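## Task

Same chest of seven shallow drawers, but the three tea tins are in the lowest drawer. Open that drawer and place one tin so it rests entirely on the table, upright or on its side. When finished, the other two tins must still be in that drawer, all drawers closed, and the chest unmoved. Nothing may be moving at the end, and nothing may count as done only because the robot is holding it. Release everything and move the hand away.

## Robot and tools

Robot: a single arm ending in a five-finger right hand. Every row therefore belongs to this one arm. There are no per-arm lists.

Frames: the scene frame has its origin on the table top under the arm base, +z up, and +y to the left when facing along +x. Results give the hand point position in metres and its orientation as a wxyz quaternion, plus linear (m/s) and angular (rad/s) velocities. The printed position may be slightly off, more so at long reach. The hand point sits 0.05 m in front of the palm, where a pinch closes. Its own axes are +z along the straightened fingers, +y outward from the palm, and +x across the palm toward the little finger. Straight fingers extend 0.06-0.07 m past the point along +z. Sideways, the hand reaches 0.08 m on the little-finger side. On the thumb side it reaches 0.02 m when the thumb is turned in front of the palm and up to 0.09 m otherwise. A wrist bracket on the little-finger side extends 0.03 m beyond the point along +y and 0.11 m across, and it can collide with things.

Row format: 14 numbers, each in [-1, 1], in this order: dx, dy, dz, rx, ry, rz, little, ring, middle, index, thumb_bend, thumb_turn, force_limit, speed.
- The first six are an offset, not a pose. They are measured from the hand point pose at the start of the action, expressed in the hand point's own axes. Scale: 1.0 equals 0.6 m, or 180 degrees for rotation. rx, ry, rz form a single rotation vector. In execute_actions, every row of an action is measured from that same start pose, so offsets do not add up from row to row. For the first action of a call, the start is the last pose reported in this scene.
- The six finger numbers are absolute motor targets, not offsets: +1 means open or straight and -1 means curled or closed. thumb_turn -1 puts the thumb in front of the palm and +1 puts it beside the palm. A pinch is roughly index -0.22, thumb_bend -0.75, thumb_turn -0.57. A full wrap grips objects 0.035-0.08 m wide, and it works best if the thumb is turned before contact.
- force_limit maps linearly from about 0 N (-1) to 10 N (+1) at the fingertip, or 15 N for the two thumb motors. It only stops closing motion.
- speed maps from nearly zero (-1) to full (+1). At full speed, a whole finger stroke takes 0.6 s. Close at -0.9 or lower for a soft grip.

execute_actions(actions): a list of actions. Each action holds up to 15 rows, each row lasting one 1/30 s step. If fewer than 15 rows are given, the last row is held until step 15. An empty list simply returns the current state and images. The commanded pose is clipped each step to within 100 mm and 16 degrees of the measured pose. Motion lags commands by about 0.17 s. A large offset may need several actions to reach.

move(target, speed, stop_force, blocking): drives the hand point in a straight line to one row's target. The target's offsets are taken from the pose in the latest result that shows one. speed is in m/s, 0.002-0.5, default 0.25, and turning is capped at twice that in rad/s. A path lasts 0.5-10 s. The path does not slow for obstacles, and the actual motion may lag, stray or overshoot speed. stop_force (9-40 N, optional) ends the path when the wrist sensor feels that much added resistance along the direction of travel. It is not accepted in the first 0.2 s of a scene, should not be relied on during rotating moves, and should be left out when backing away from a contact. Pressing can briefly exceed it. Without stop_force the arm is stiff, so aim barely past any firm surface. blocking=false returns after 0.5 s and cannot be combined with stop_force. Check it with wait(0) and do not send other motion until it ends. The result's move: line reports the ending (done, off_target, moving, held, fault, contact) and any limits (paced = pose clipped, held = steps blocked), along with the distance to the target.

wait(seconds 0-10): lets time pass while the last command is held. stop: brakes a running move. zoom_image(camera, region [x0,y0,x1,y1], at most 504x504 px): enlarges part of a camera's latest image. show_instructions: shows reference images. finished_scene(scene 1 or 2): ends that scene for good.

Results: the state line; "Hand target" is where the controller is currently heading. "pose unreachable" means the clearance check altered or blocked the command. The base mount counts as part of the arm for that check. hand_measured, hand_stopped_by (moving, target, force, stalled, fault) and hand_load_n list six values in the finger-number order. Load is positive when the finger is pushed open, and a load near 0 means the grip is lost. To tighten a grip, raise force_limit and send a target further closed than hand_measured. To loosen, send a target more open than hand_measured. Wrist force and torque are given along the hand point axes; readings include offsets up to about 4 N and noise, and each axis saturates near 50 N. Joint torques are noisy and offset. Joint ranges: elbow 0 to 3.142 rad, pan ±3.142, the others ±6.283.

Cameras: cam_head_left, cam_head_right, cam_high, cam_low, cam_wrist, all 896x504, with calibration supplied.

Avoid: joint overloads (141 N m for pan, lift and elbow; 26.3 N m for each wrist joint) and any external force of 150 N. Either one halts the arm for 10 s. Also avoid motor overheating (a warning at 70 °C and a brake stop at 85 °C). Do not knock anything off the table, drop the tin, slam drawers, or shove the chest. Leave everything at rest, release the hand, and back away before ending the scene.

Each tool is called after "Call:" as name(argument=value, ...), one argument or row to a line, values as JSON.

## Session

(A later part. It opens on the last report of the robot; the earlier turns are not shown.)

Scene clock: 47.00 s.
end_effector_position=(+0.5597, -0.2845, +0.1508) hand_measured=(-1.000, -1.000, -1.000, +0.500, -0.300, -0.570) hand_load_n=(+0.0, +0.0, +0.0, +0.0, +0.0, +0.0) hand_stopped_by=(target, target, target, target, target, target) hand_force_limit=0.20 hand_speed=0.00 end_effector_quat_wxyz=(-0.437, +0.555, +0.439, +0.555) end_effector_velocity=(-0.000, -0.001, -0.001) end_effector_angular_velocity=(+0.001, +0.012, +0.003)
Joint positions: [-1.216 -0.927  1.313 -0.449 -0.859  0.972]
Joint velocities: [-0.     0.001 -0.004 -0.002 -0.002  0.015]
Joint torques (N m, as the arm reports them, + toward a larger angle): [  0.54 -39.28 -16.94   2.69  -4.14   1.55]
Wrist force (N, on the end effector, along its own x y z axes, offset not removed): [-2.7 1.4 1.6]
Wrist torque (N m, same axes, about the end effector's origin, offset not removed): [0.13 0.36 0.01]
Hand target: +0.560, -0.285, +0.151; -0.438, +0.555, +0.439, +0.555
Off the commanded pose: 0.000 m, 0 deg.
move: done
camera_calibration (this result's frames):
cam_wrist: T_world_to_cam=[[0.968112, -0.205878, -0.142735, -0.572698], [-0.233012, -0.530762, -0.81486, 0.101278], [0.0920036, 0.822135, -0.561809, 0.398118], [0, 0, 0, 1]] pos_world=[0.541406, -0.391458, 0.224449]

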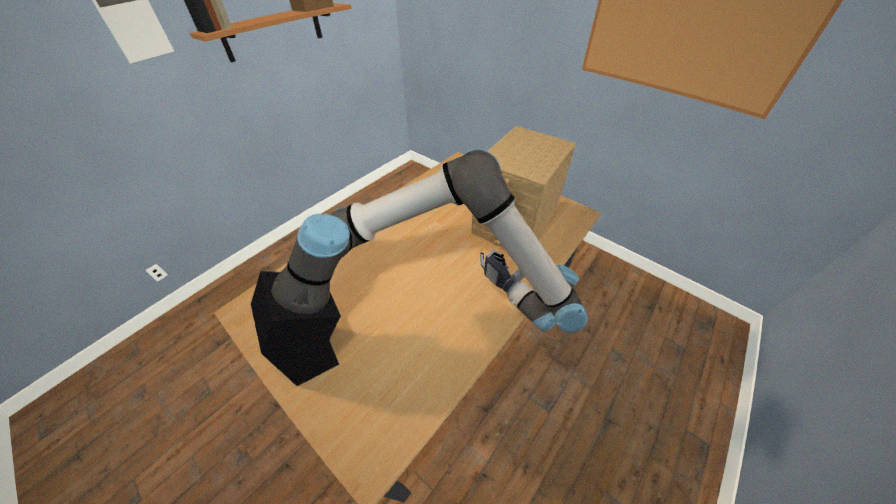

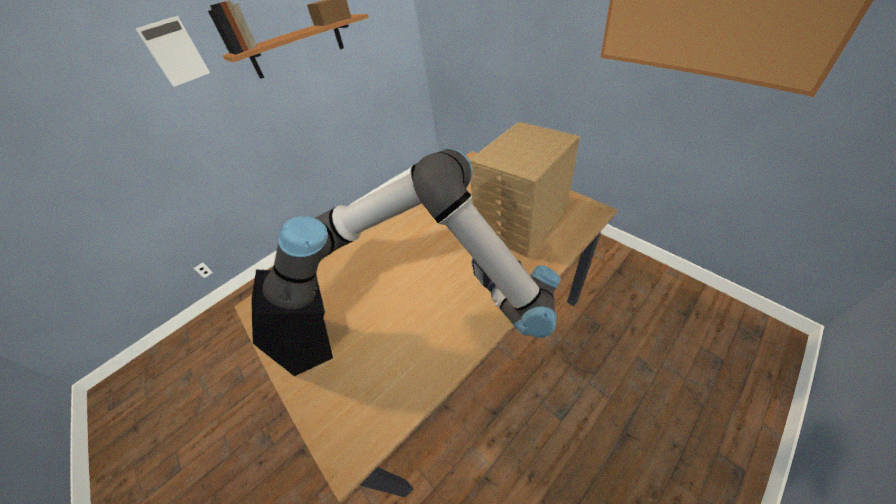

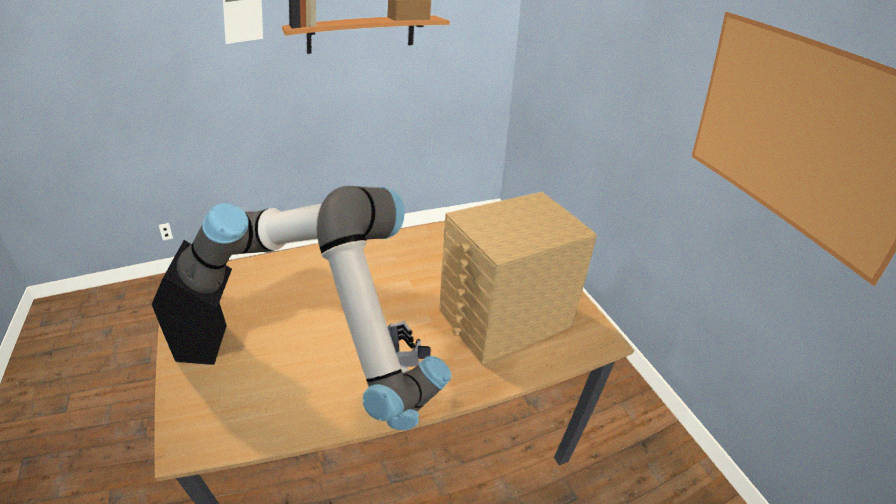

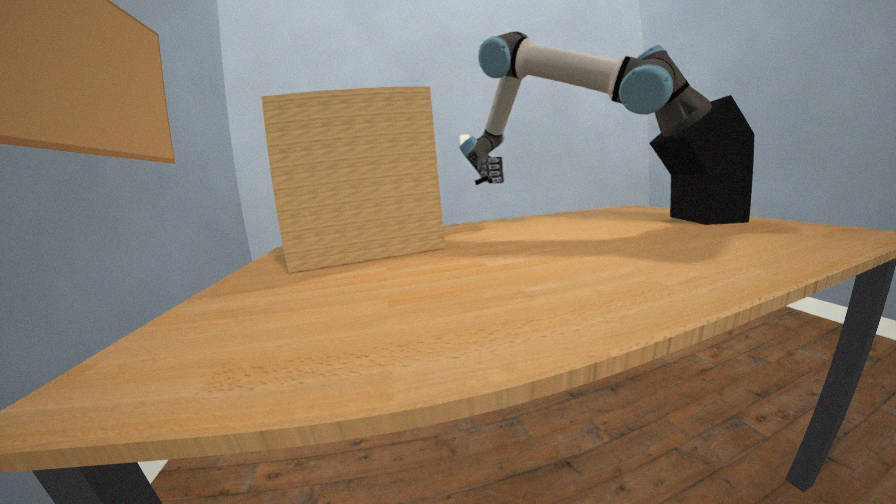

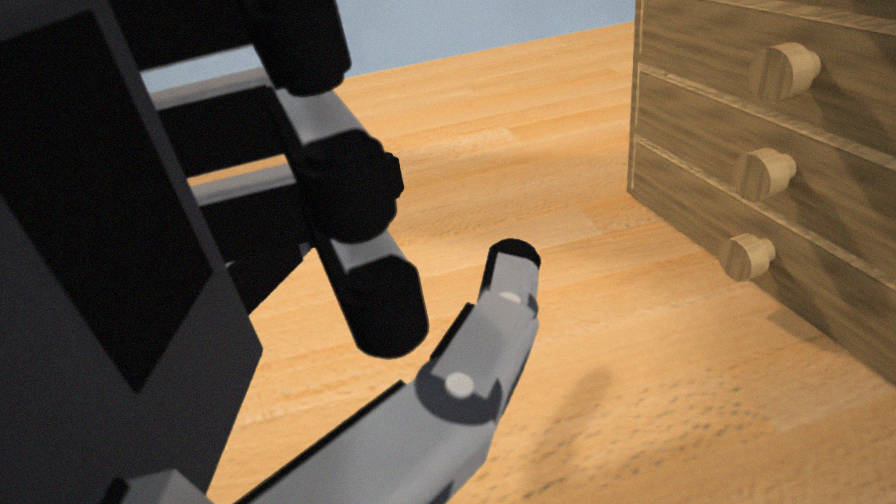

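Call:
move(
  target=[-0.151,0.15,0.185,0,-0.055,0,-1,-1,-1,0.5,-0.3,-0.57,0.2,0],
  speed=0.15,
)

Scene clock: 57.20 s.
end_effector_position=(+0.6730, -0.1977, +0.0601) hand_measured=(-1.000, -1.000, -1.000, +0.500, -0.300, -0.570) hand_load_n=(+0.0, +0.0, +0.0, +0.0, +0.0, +0.0) hand_stopped_by=(target, target, target, target, target, target) hand_force_limit=0.20 hand_speed=0.00 end_effector_quat_wxyz=(-0.398, +0.600, +0.475, +0.505) end_effector_velocity=(+0.002, +0.001, -0.002) end_effector_angular_velocity=(-0.006, -0.001, +0.002)
Joint positions: [-0.97  -0.935  1.319 -0.754 -0.537  1.24 ]
Joint velocities: [ 0.004 -0.    -0.    -0.013  0.004  0.01 ]
Joint torques (N m, as the arm reports them, + toward a larger angle): [  7.56 -42.18 -11.96  -0.39   2.08   1.14]
Wrist force (N, on the end effector, along its own x y z axes, offset not removed): [-2.1 -0.7 0.8]
Wrist torque (N m, same axes, about the end effector's origin, offset not removed): [-0.12 0.36 -0.06]
Hand target: +0.673, -0.198, +0.060; -0.398, +0.601, +0.475, +0.505
Off the commanded pose: 0.000 m, 0 deg.
move: done
camera_calibration (this result's frames):
cam_wrist: T_world_to_cam=[[0.962337, -0.230085, -0.144804, -0.678176], [-0.263525, -0.658618, -0.704824, 0.0885039], [0.0667989, 0.716438, -0.694446, 0.269433], [0, 0, 0, 1]] pos_world=[0.657959, -0.29078, 0.151284]

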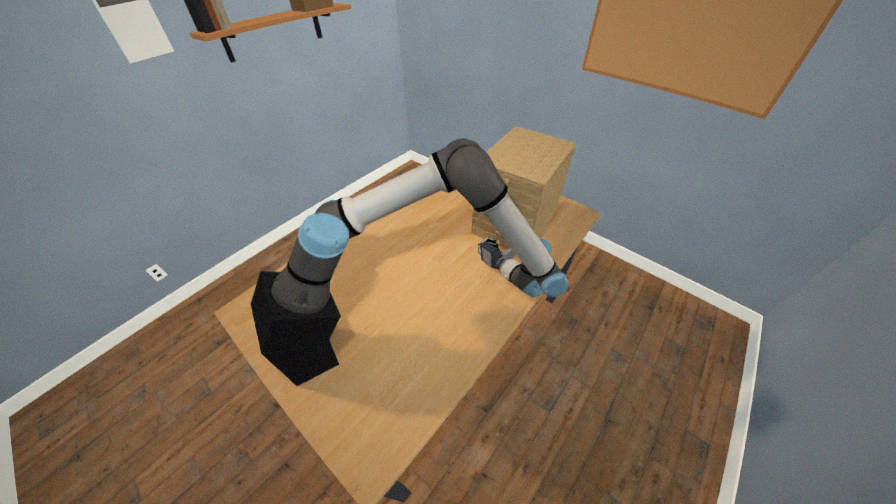

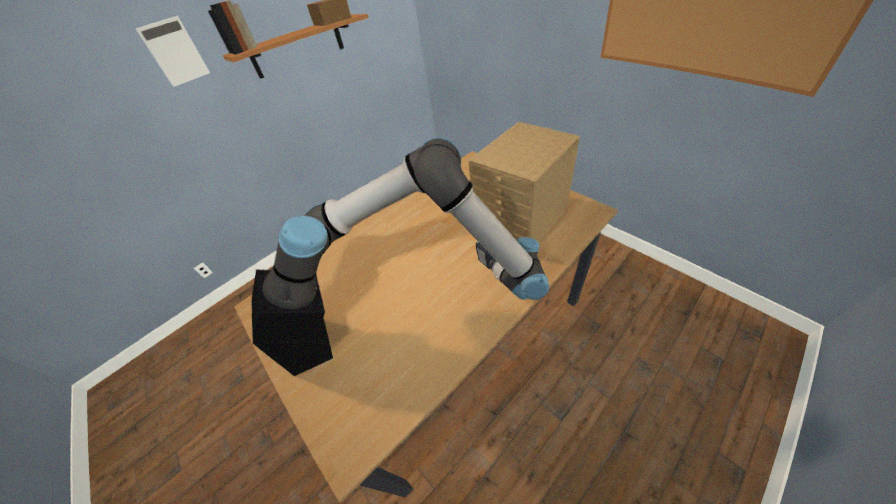

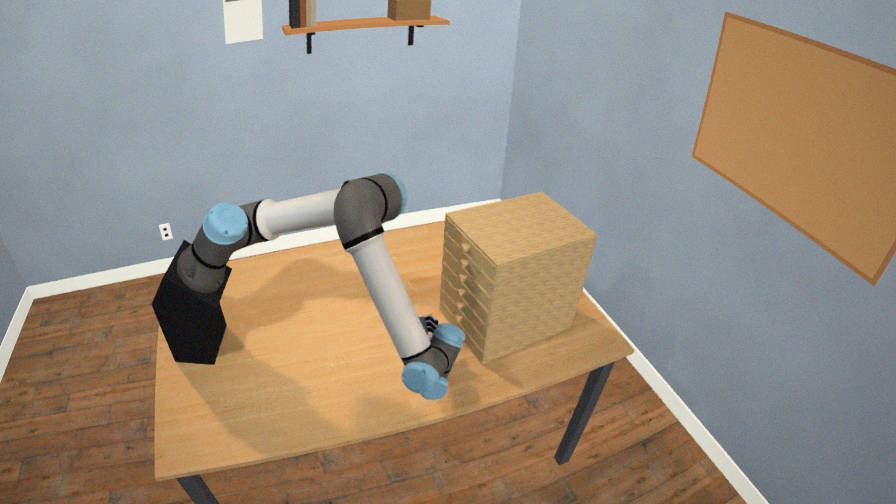

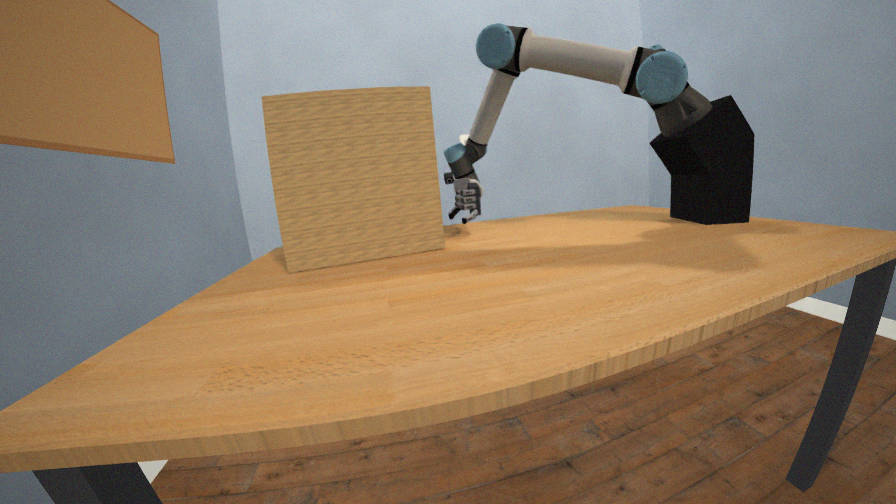

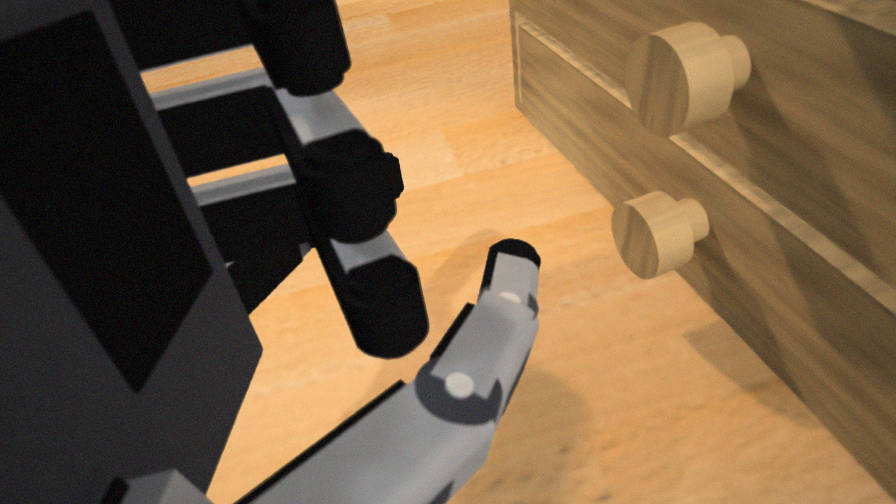

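Call:
move(
  target=[-0.043,0.03,0.012,0,0,0,-1,-1,-1,0.5,-0.3,-0.57,0.2,0],
  speed=0.03,
  stop_force=9,
)

Scene clock: 62.83 s.
end_effector_position=(+0.6909, -0.1993, +0.0337) hand_measured=(-1.000, -1.000, -1.000, +0.500, -0.300, -0.570) hand_load_n=(+0.0, +0.0, +0.0, +0.0, +0.0, +0.0) hand_stopped_by=(target, target, target, target, target, target) hand_force_limit=0.20 hand_speed=0.00 end_effector_quat_wxyz=(-0.398, +0.600, +0.475, +0.505) end_effector_velocity=(+0.002, +0.000, -0.002) end_effector_angular_velocity=(+0.001, +0.001, +0.000)
Joint positions: [-0.942 -0.866  1.231 -0.753 -0.511  1.261]
Joint velocities: [ 0.003  0.007 -0.009  0.002  0.002  0.002]
Joint torques (N m, as the arm reports them, + toward a larger angle): [  6.51 -44.1  -18.89   2.     2.2    1.45]
Wrist force (N, on the end effector, along its own x y z axes, offset not removed): [-1.2 3.5 -0.5]
Wrist torque (N m, same axes, about the end effector's origin, offset not removed): [0.66 0.26 0.11]
Hand target: +0.691, -0.199, +0.033; -0.398, +0.600, +0.475, +0.505
Off the commanded pose: 0.000 m, 0 deg.
move: done
camera_calibration (this result's frames):
cam_wrist: T_world_to_cam=[[0.962332, -0.230105, -0.144806, -0.699601], [-0.263544, -0.658666, -0.704772, 0.0735836], [0.0667931, 0.716388, -0.694498, 0.251036], [0, 0, 0, 1]] pos_world=[0.675874, -0.292354, 0.124898]

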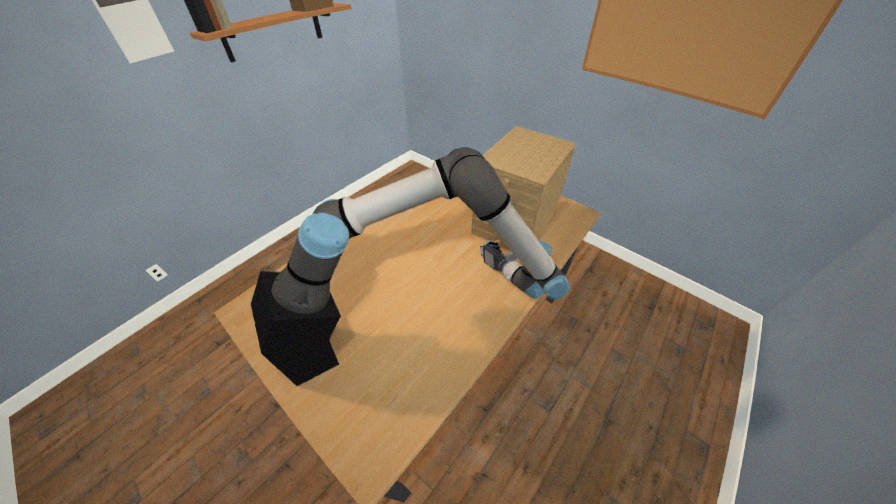

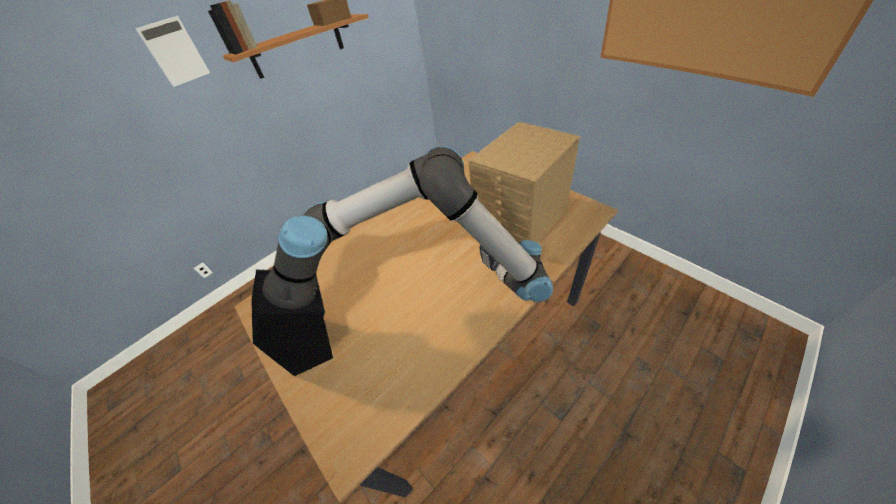

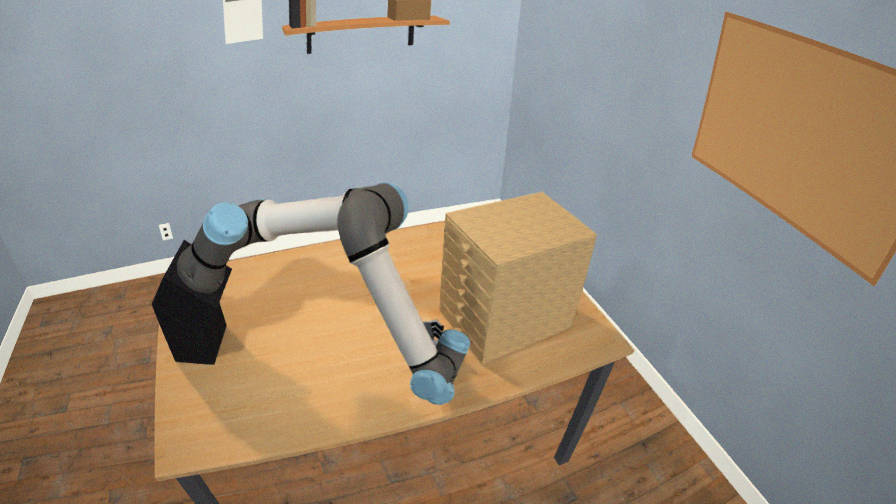

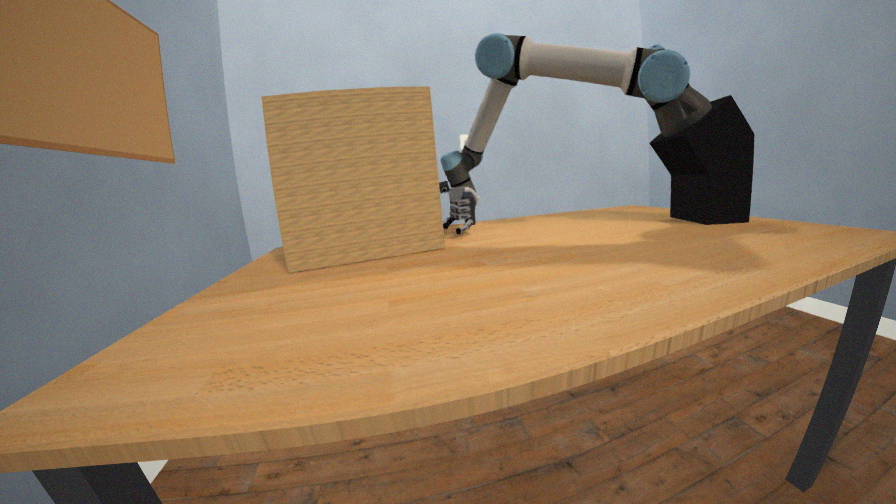

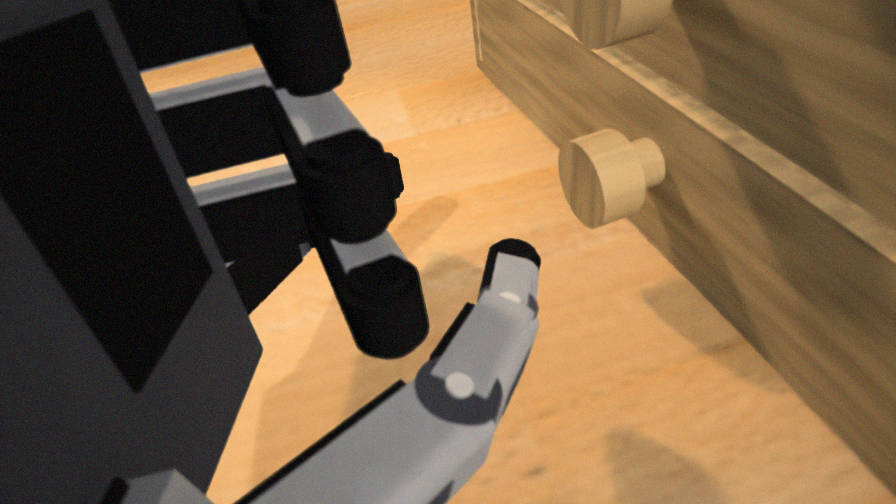

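Call:
move(
  target=[-0.006,0.068,0.028,0,0,0,-1,-1,-1,0.5,-0.3,-0.57,0.2,0],
  speed=0.015,
  stop_force=9,
)

Scene clock: 70.80 s.
end_effector_position=(+0.7340, -0.1933, +0.0273) hand_measured=(-1.000, -1.000, -1.000, +0.500, -0.300, -0.570) hand_load_n=(+0.0, +0.0, +0.0, +0.0, +0.0, +0.0) hand_stopped_by=(target, target, target, target, target, target) hand_force_limit=0.20 hand_speed=0.00 end_effector_quat_wxyz=(-0.398, +0.601, +0.475, +0.505) end_effector_velocity=(+0.002, -0.000, -0.001) end_effector_angular_velocity=(-0.001, -0.001, +0.000)
Joint positions: [-0.893 -0.819  1.103 -0.708 -0.467  1.301]
Joint velocities: [ 0.002  0.003 -0.008  0.002  0.002  0.002]
Joint torques (N m, as the arm reports them, + toward a larger angle): [  8.07 -47.56 -18.68   2.06   2.22   1.17]
Wrist force (N, on the end effector, along its own x y z axes, offset not removed): [-1.7 1.5 1.0]
Wrist torque (N m, same axes, about the end effector's origin, offset not removed): [0.22 0.31 0.00]
Hand target: +0.734, -0.193, +0.027; -0.398, +0.601, +0.475, +0.505
Off the commanded pose: 0.000 m, 0 deg.
move: done
camera_calibration (this result's frames):
cam_wrist: T_world_to_cam=[[0.96233, -0.230113, -0.144809, -0.740611], [-0.263558, -0.658726, -0.704711, 0.0843711], [0.0667734, 0.71633, -0.69456, 0.239423], [0, 0, 0, 1]] pos_world=[0.718962, -0.286353, 0.118504]

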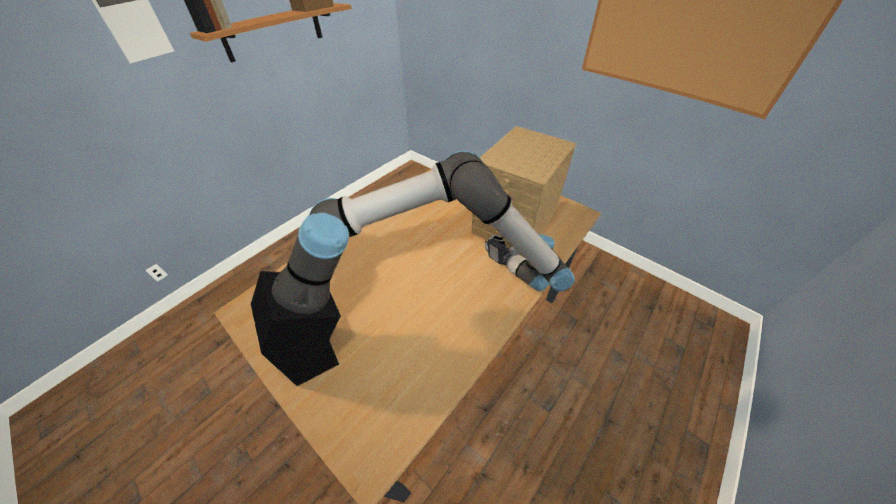

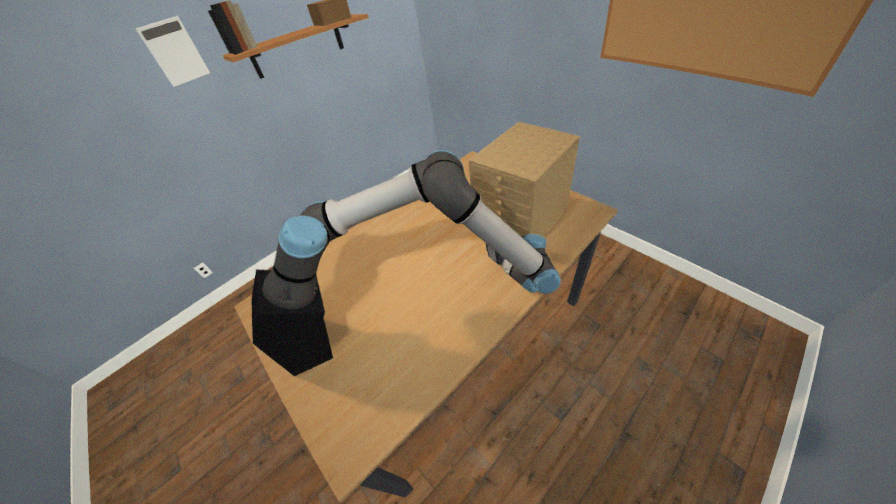

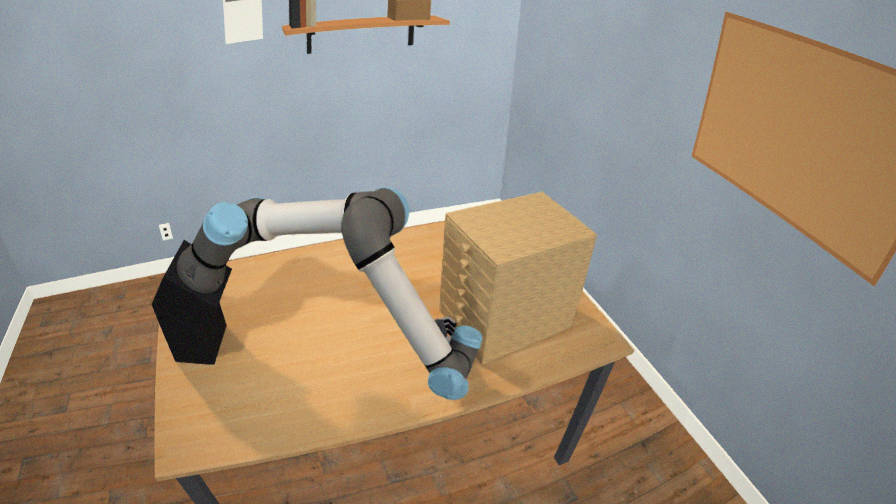

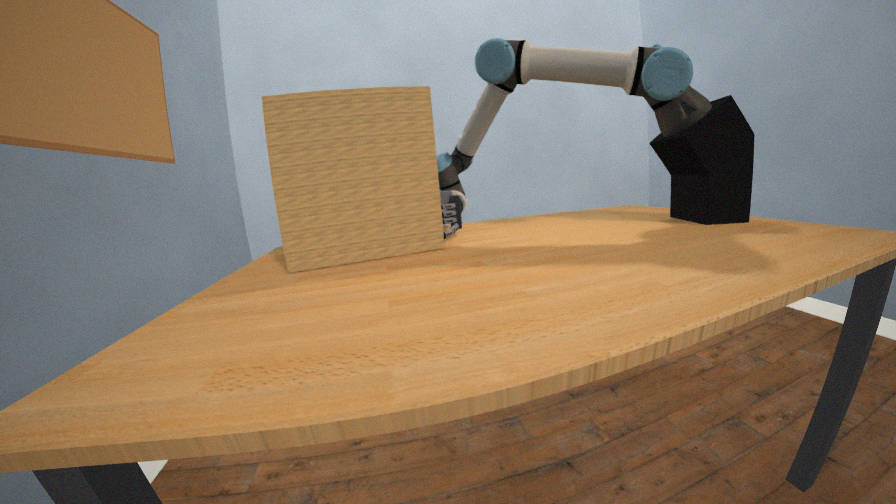

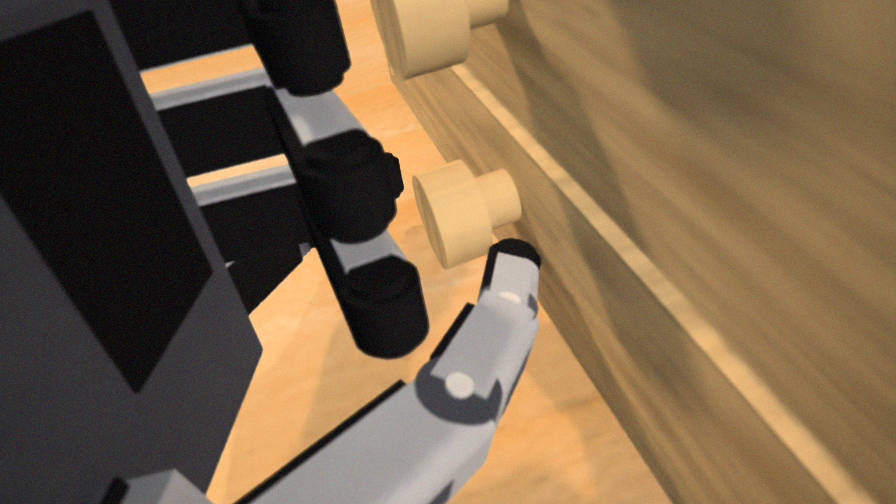

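Call:
execute_actions(
  actions=[
    [[0.0075,-0.001,0.0037,0,0,0,-1,-1,-1,0.5,-0.3,-0.57,0.2,0]],
    [[0,0,0,0,0,0,-1,-1,-1,-0.4,-0.55,-0.57,0.2,-0.6]],
    [[0,0,0,0,0,0,-1,-1,-1,-0.4,-0.55,-0.57,0.2,-0.6]],
    [[0,0,0,0,0,0,-1,-1,-1,-0.4,-0.55,-0.57,0.2,-0.6]],
    [[0,0,0,0,0,0,-1,-1,-1,-0.4,-0.55,-0.57,0.2,-0.6]],
  ],
)

Scene clock: 75.03 s.
end_effector_position=(+0.7341, -0.1903, +0.0313) hand_measured=(-1.000, -1.000, -1.000, +0.082, -0.540, -0.570) hand_load_n=(+0.0, +0.0, +0.0, +8.0, +6.5, +1.5) hand_stopped_by=(target, target, target, force, stalled, target) hand_force_limit=0.20 hand_speed=-0.60 end_effector_quat_wxyz=(-0.398, +0.600, +0.475, +0.505) end_effector_velocity=(-0.000, -0.000, +0.000) end_effector_angular_velocity=(+0.000, +0.000, -0.001)
Joint positions: [-0.892 -0.83   1.117 -0.711 -0.465  1.303]
Joint velocities: [-0.001 -0.    -0.     0.001 -0.    -0.   ]
Joint torques (N m, as the arm reports them, + toward a larger angle): [  6.53 -48.62  -9.51   1.9    0.48   0.22]
Wrist force (N, on the end effector, along its own x y z axes, offset not removed): [-3.0 0.8 1.4]
Wrist torque (N m, same axes, about the end effector's origin, offset not removed): [0.14 0.16 0.02]
Hand target: +0.734, -0.190, +0.031; -0.398, +0.600, +0.475, +0.505
Off the commanded pose: 0.000 m, 0 deg.
camera_calibration (this result's frames):
cam_wrist: T_world_to_cam=[[0.962343, -0.230105, -0.144735, -0.739513], [-0.263501, -0.658753, -0.704707, 0.0890997], [0.066812, 0.716307, -0.694579, 0.240034], [0, 0, 0, 1]] pos_world=[0.719106, -0.28341, 0.122478]

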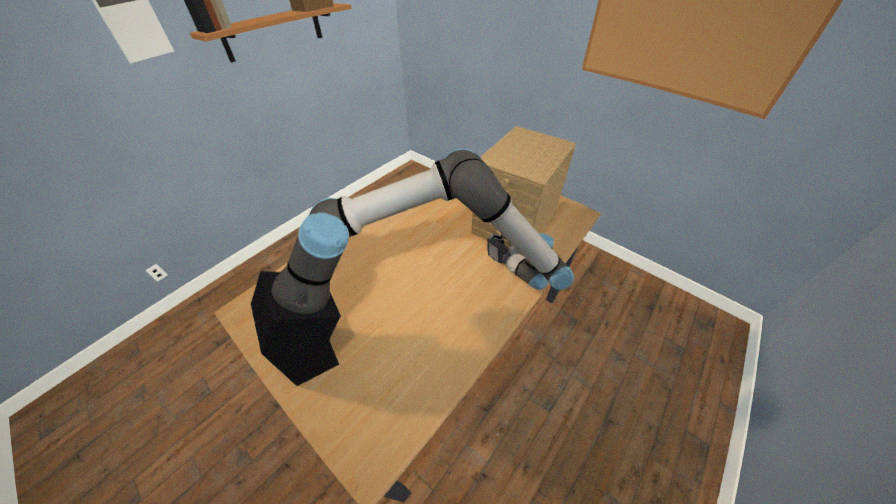

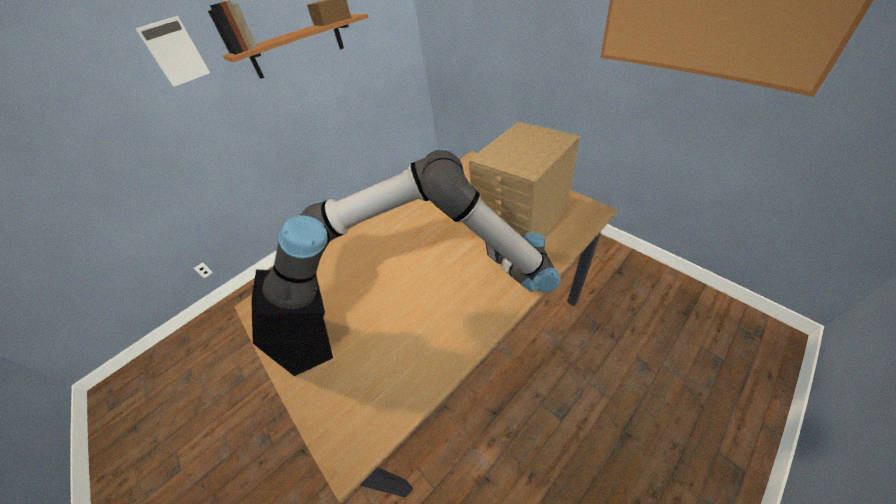

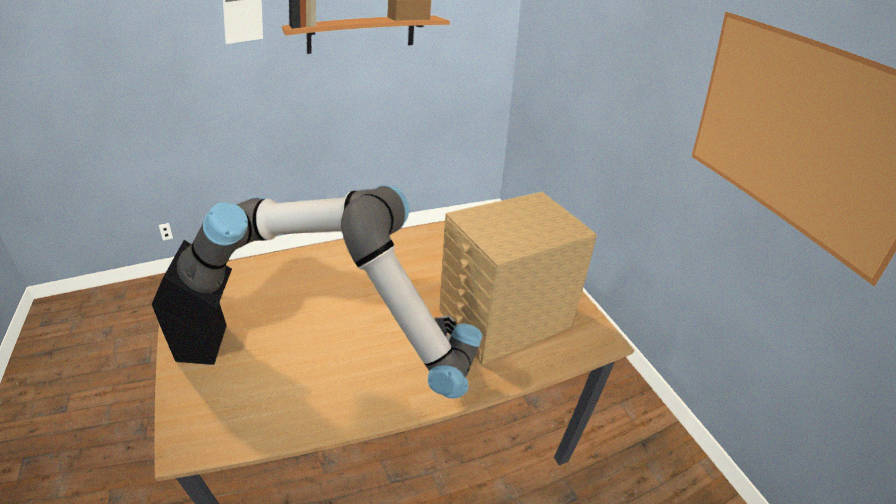

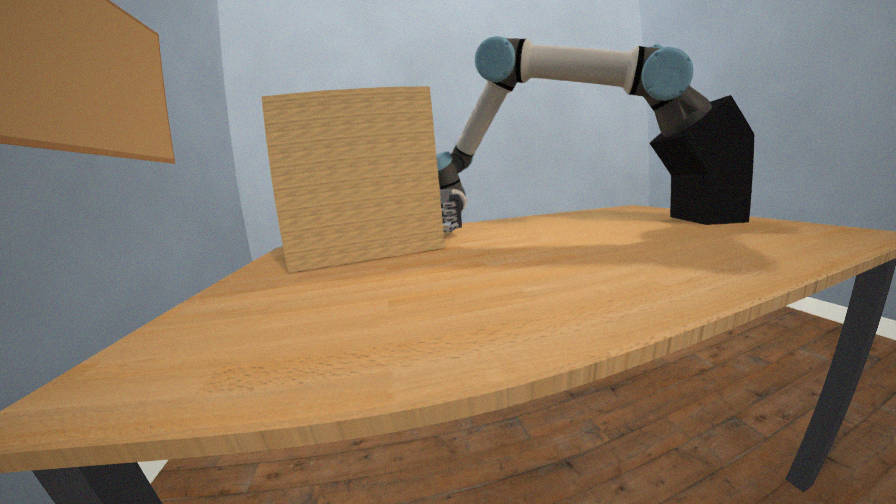

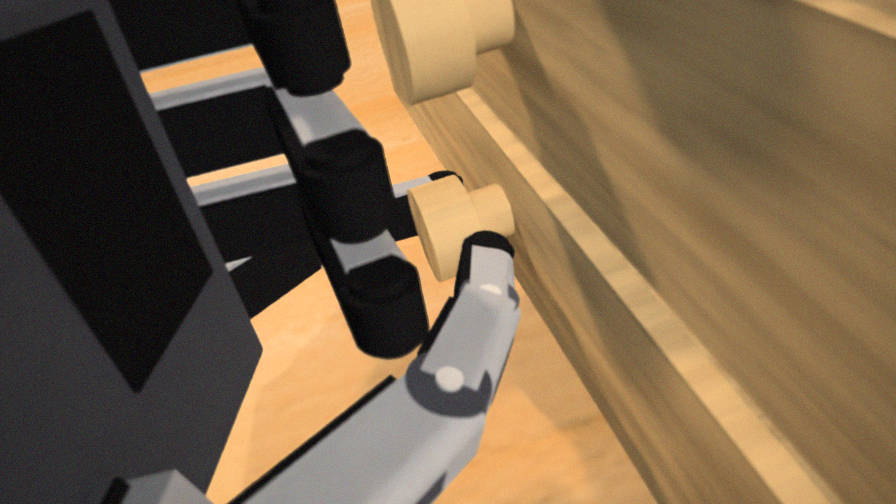

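Call:
move(
  target=[-0.003,-0.047,-0.0174,0,0,0,-1,-1,-1,-0.4,-0.55,-0.57,0.2,-0.6],
  speed=0.015,
  stop_force=12,
)

Scene clock: 78.80 s.
end_effector_position=(+0.7045, -0.1941, +0.0313) hand_measured=(-1.000, -1.000, -1.000, +0.082, -0.540, -0.570) hand_load_n=(+0.0, +0.0, +0.0, +8.0, +7.0, +1.0) hand_stopped_by=(target, target, target, force, stalled, target) hand_force_limit=0.20 hand_speed=-0.60 end_effector_quat_wxyz=(-0.398, +0.600, +0.475, +0.505) end_effector_velocity=(-0.002, -0.001, +0.000) end_effector_angular_velocity=(-0.000, +0.001, -0.003)
Joint positions: [-0.922 -0.855  1.201 -0.747 -0.493  1.276]
Joint velocities: [-0.004 -0.002  0.007 -0.002 -0.001 -0.002]
Joint torques (N m, as the arm reports them, + toward a larger angle): [-13.85 -58.4   -1.84  -0.47  -3.82  -2.  ]
Wrist force (N, on the end effector, along its own x y z axes, offset not removed): [-4.9 2.9 1.2]
Wrist torque (N m, same axes, about the end effector's origin, offset not removed): [0.32 0.43 0.00]
Hand target: +0.704, -0.194, +0.031; -0.398, +0.600, +0.475, +0.505
Off the commanded pose: 0.000 m, 0 deg.
move: done
camera_calibration (this result's frames):
cam_wrist: T_world_to_cam=[[0.962344, -0.230099, -0.144734, -0.711889], [-0.263491, -0.658706, -0.704754, 0.078866], [0.0668261, 0.716352, -0.694531, 0.244696], [0, 0, 0, 1]] pos_world=[0.68951, -0.287144, 0.122496]

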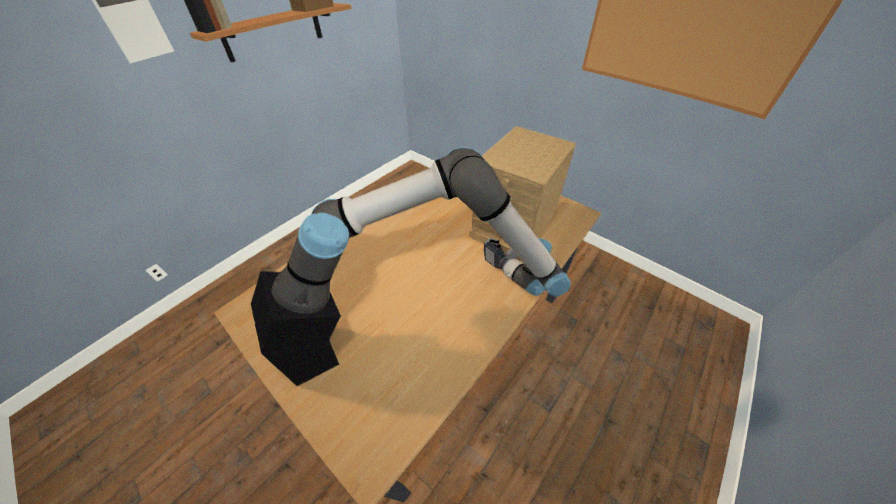

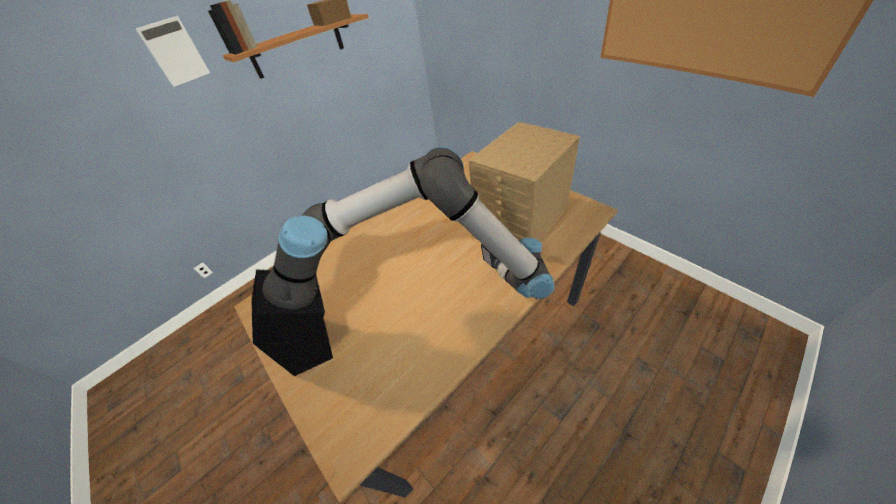

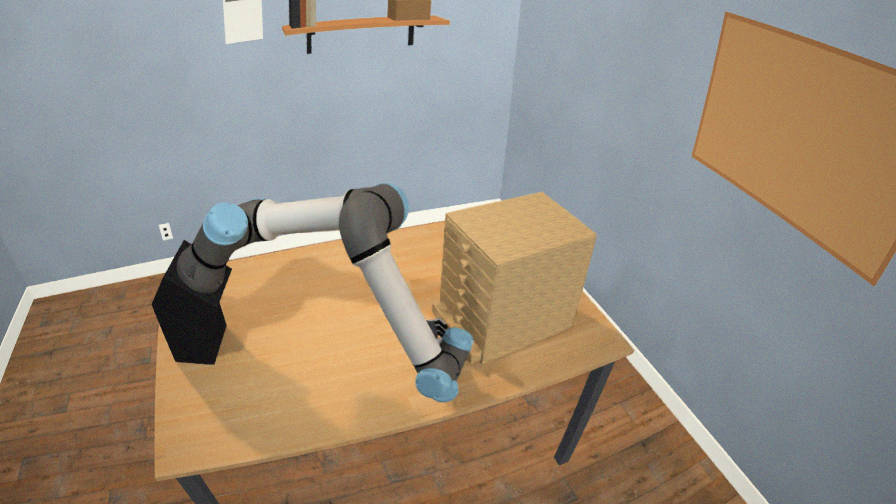

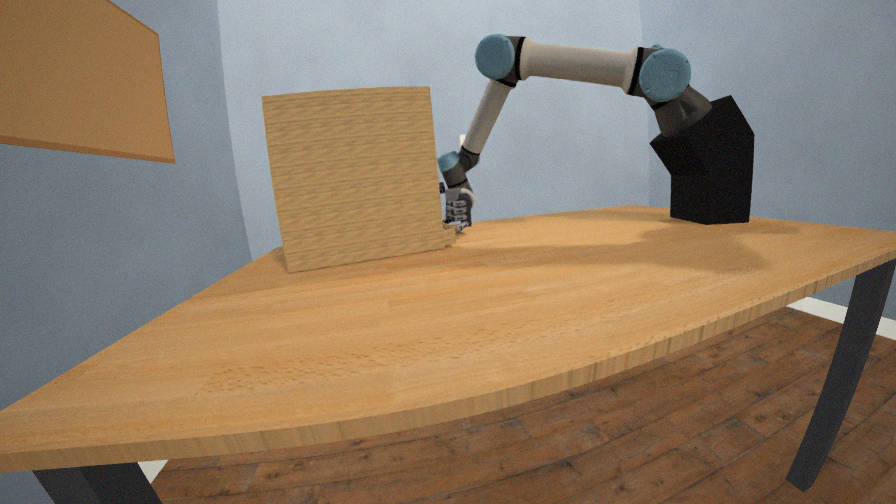

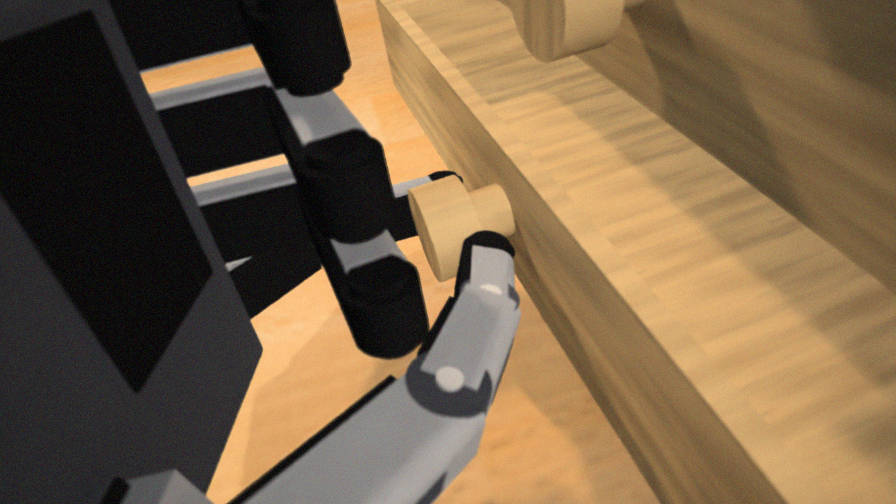

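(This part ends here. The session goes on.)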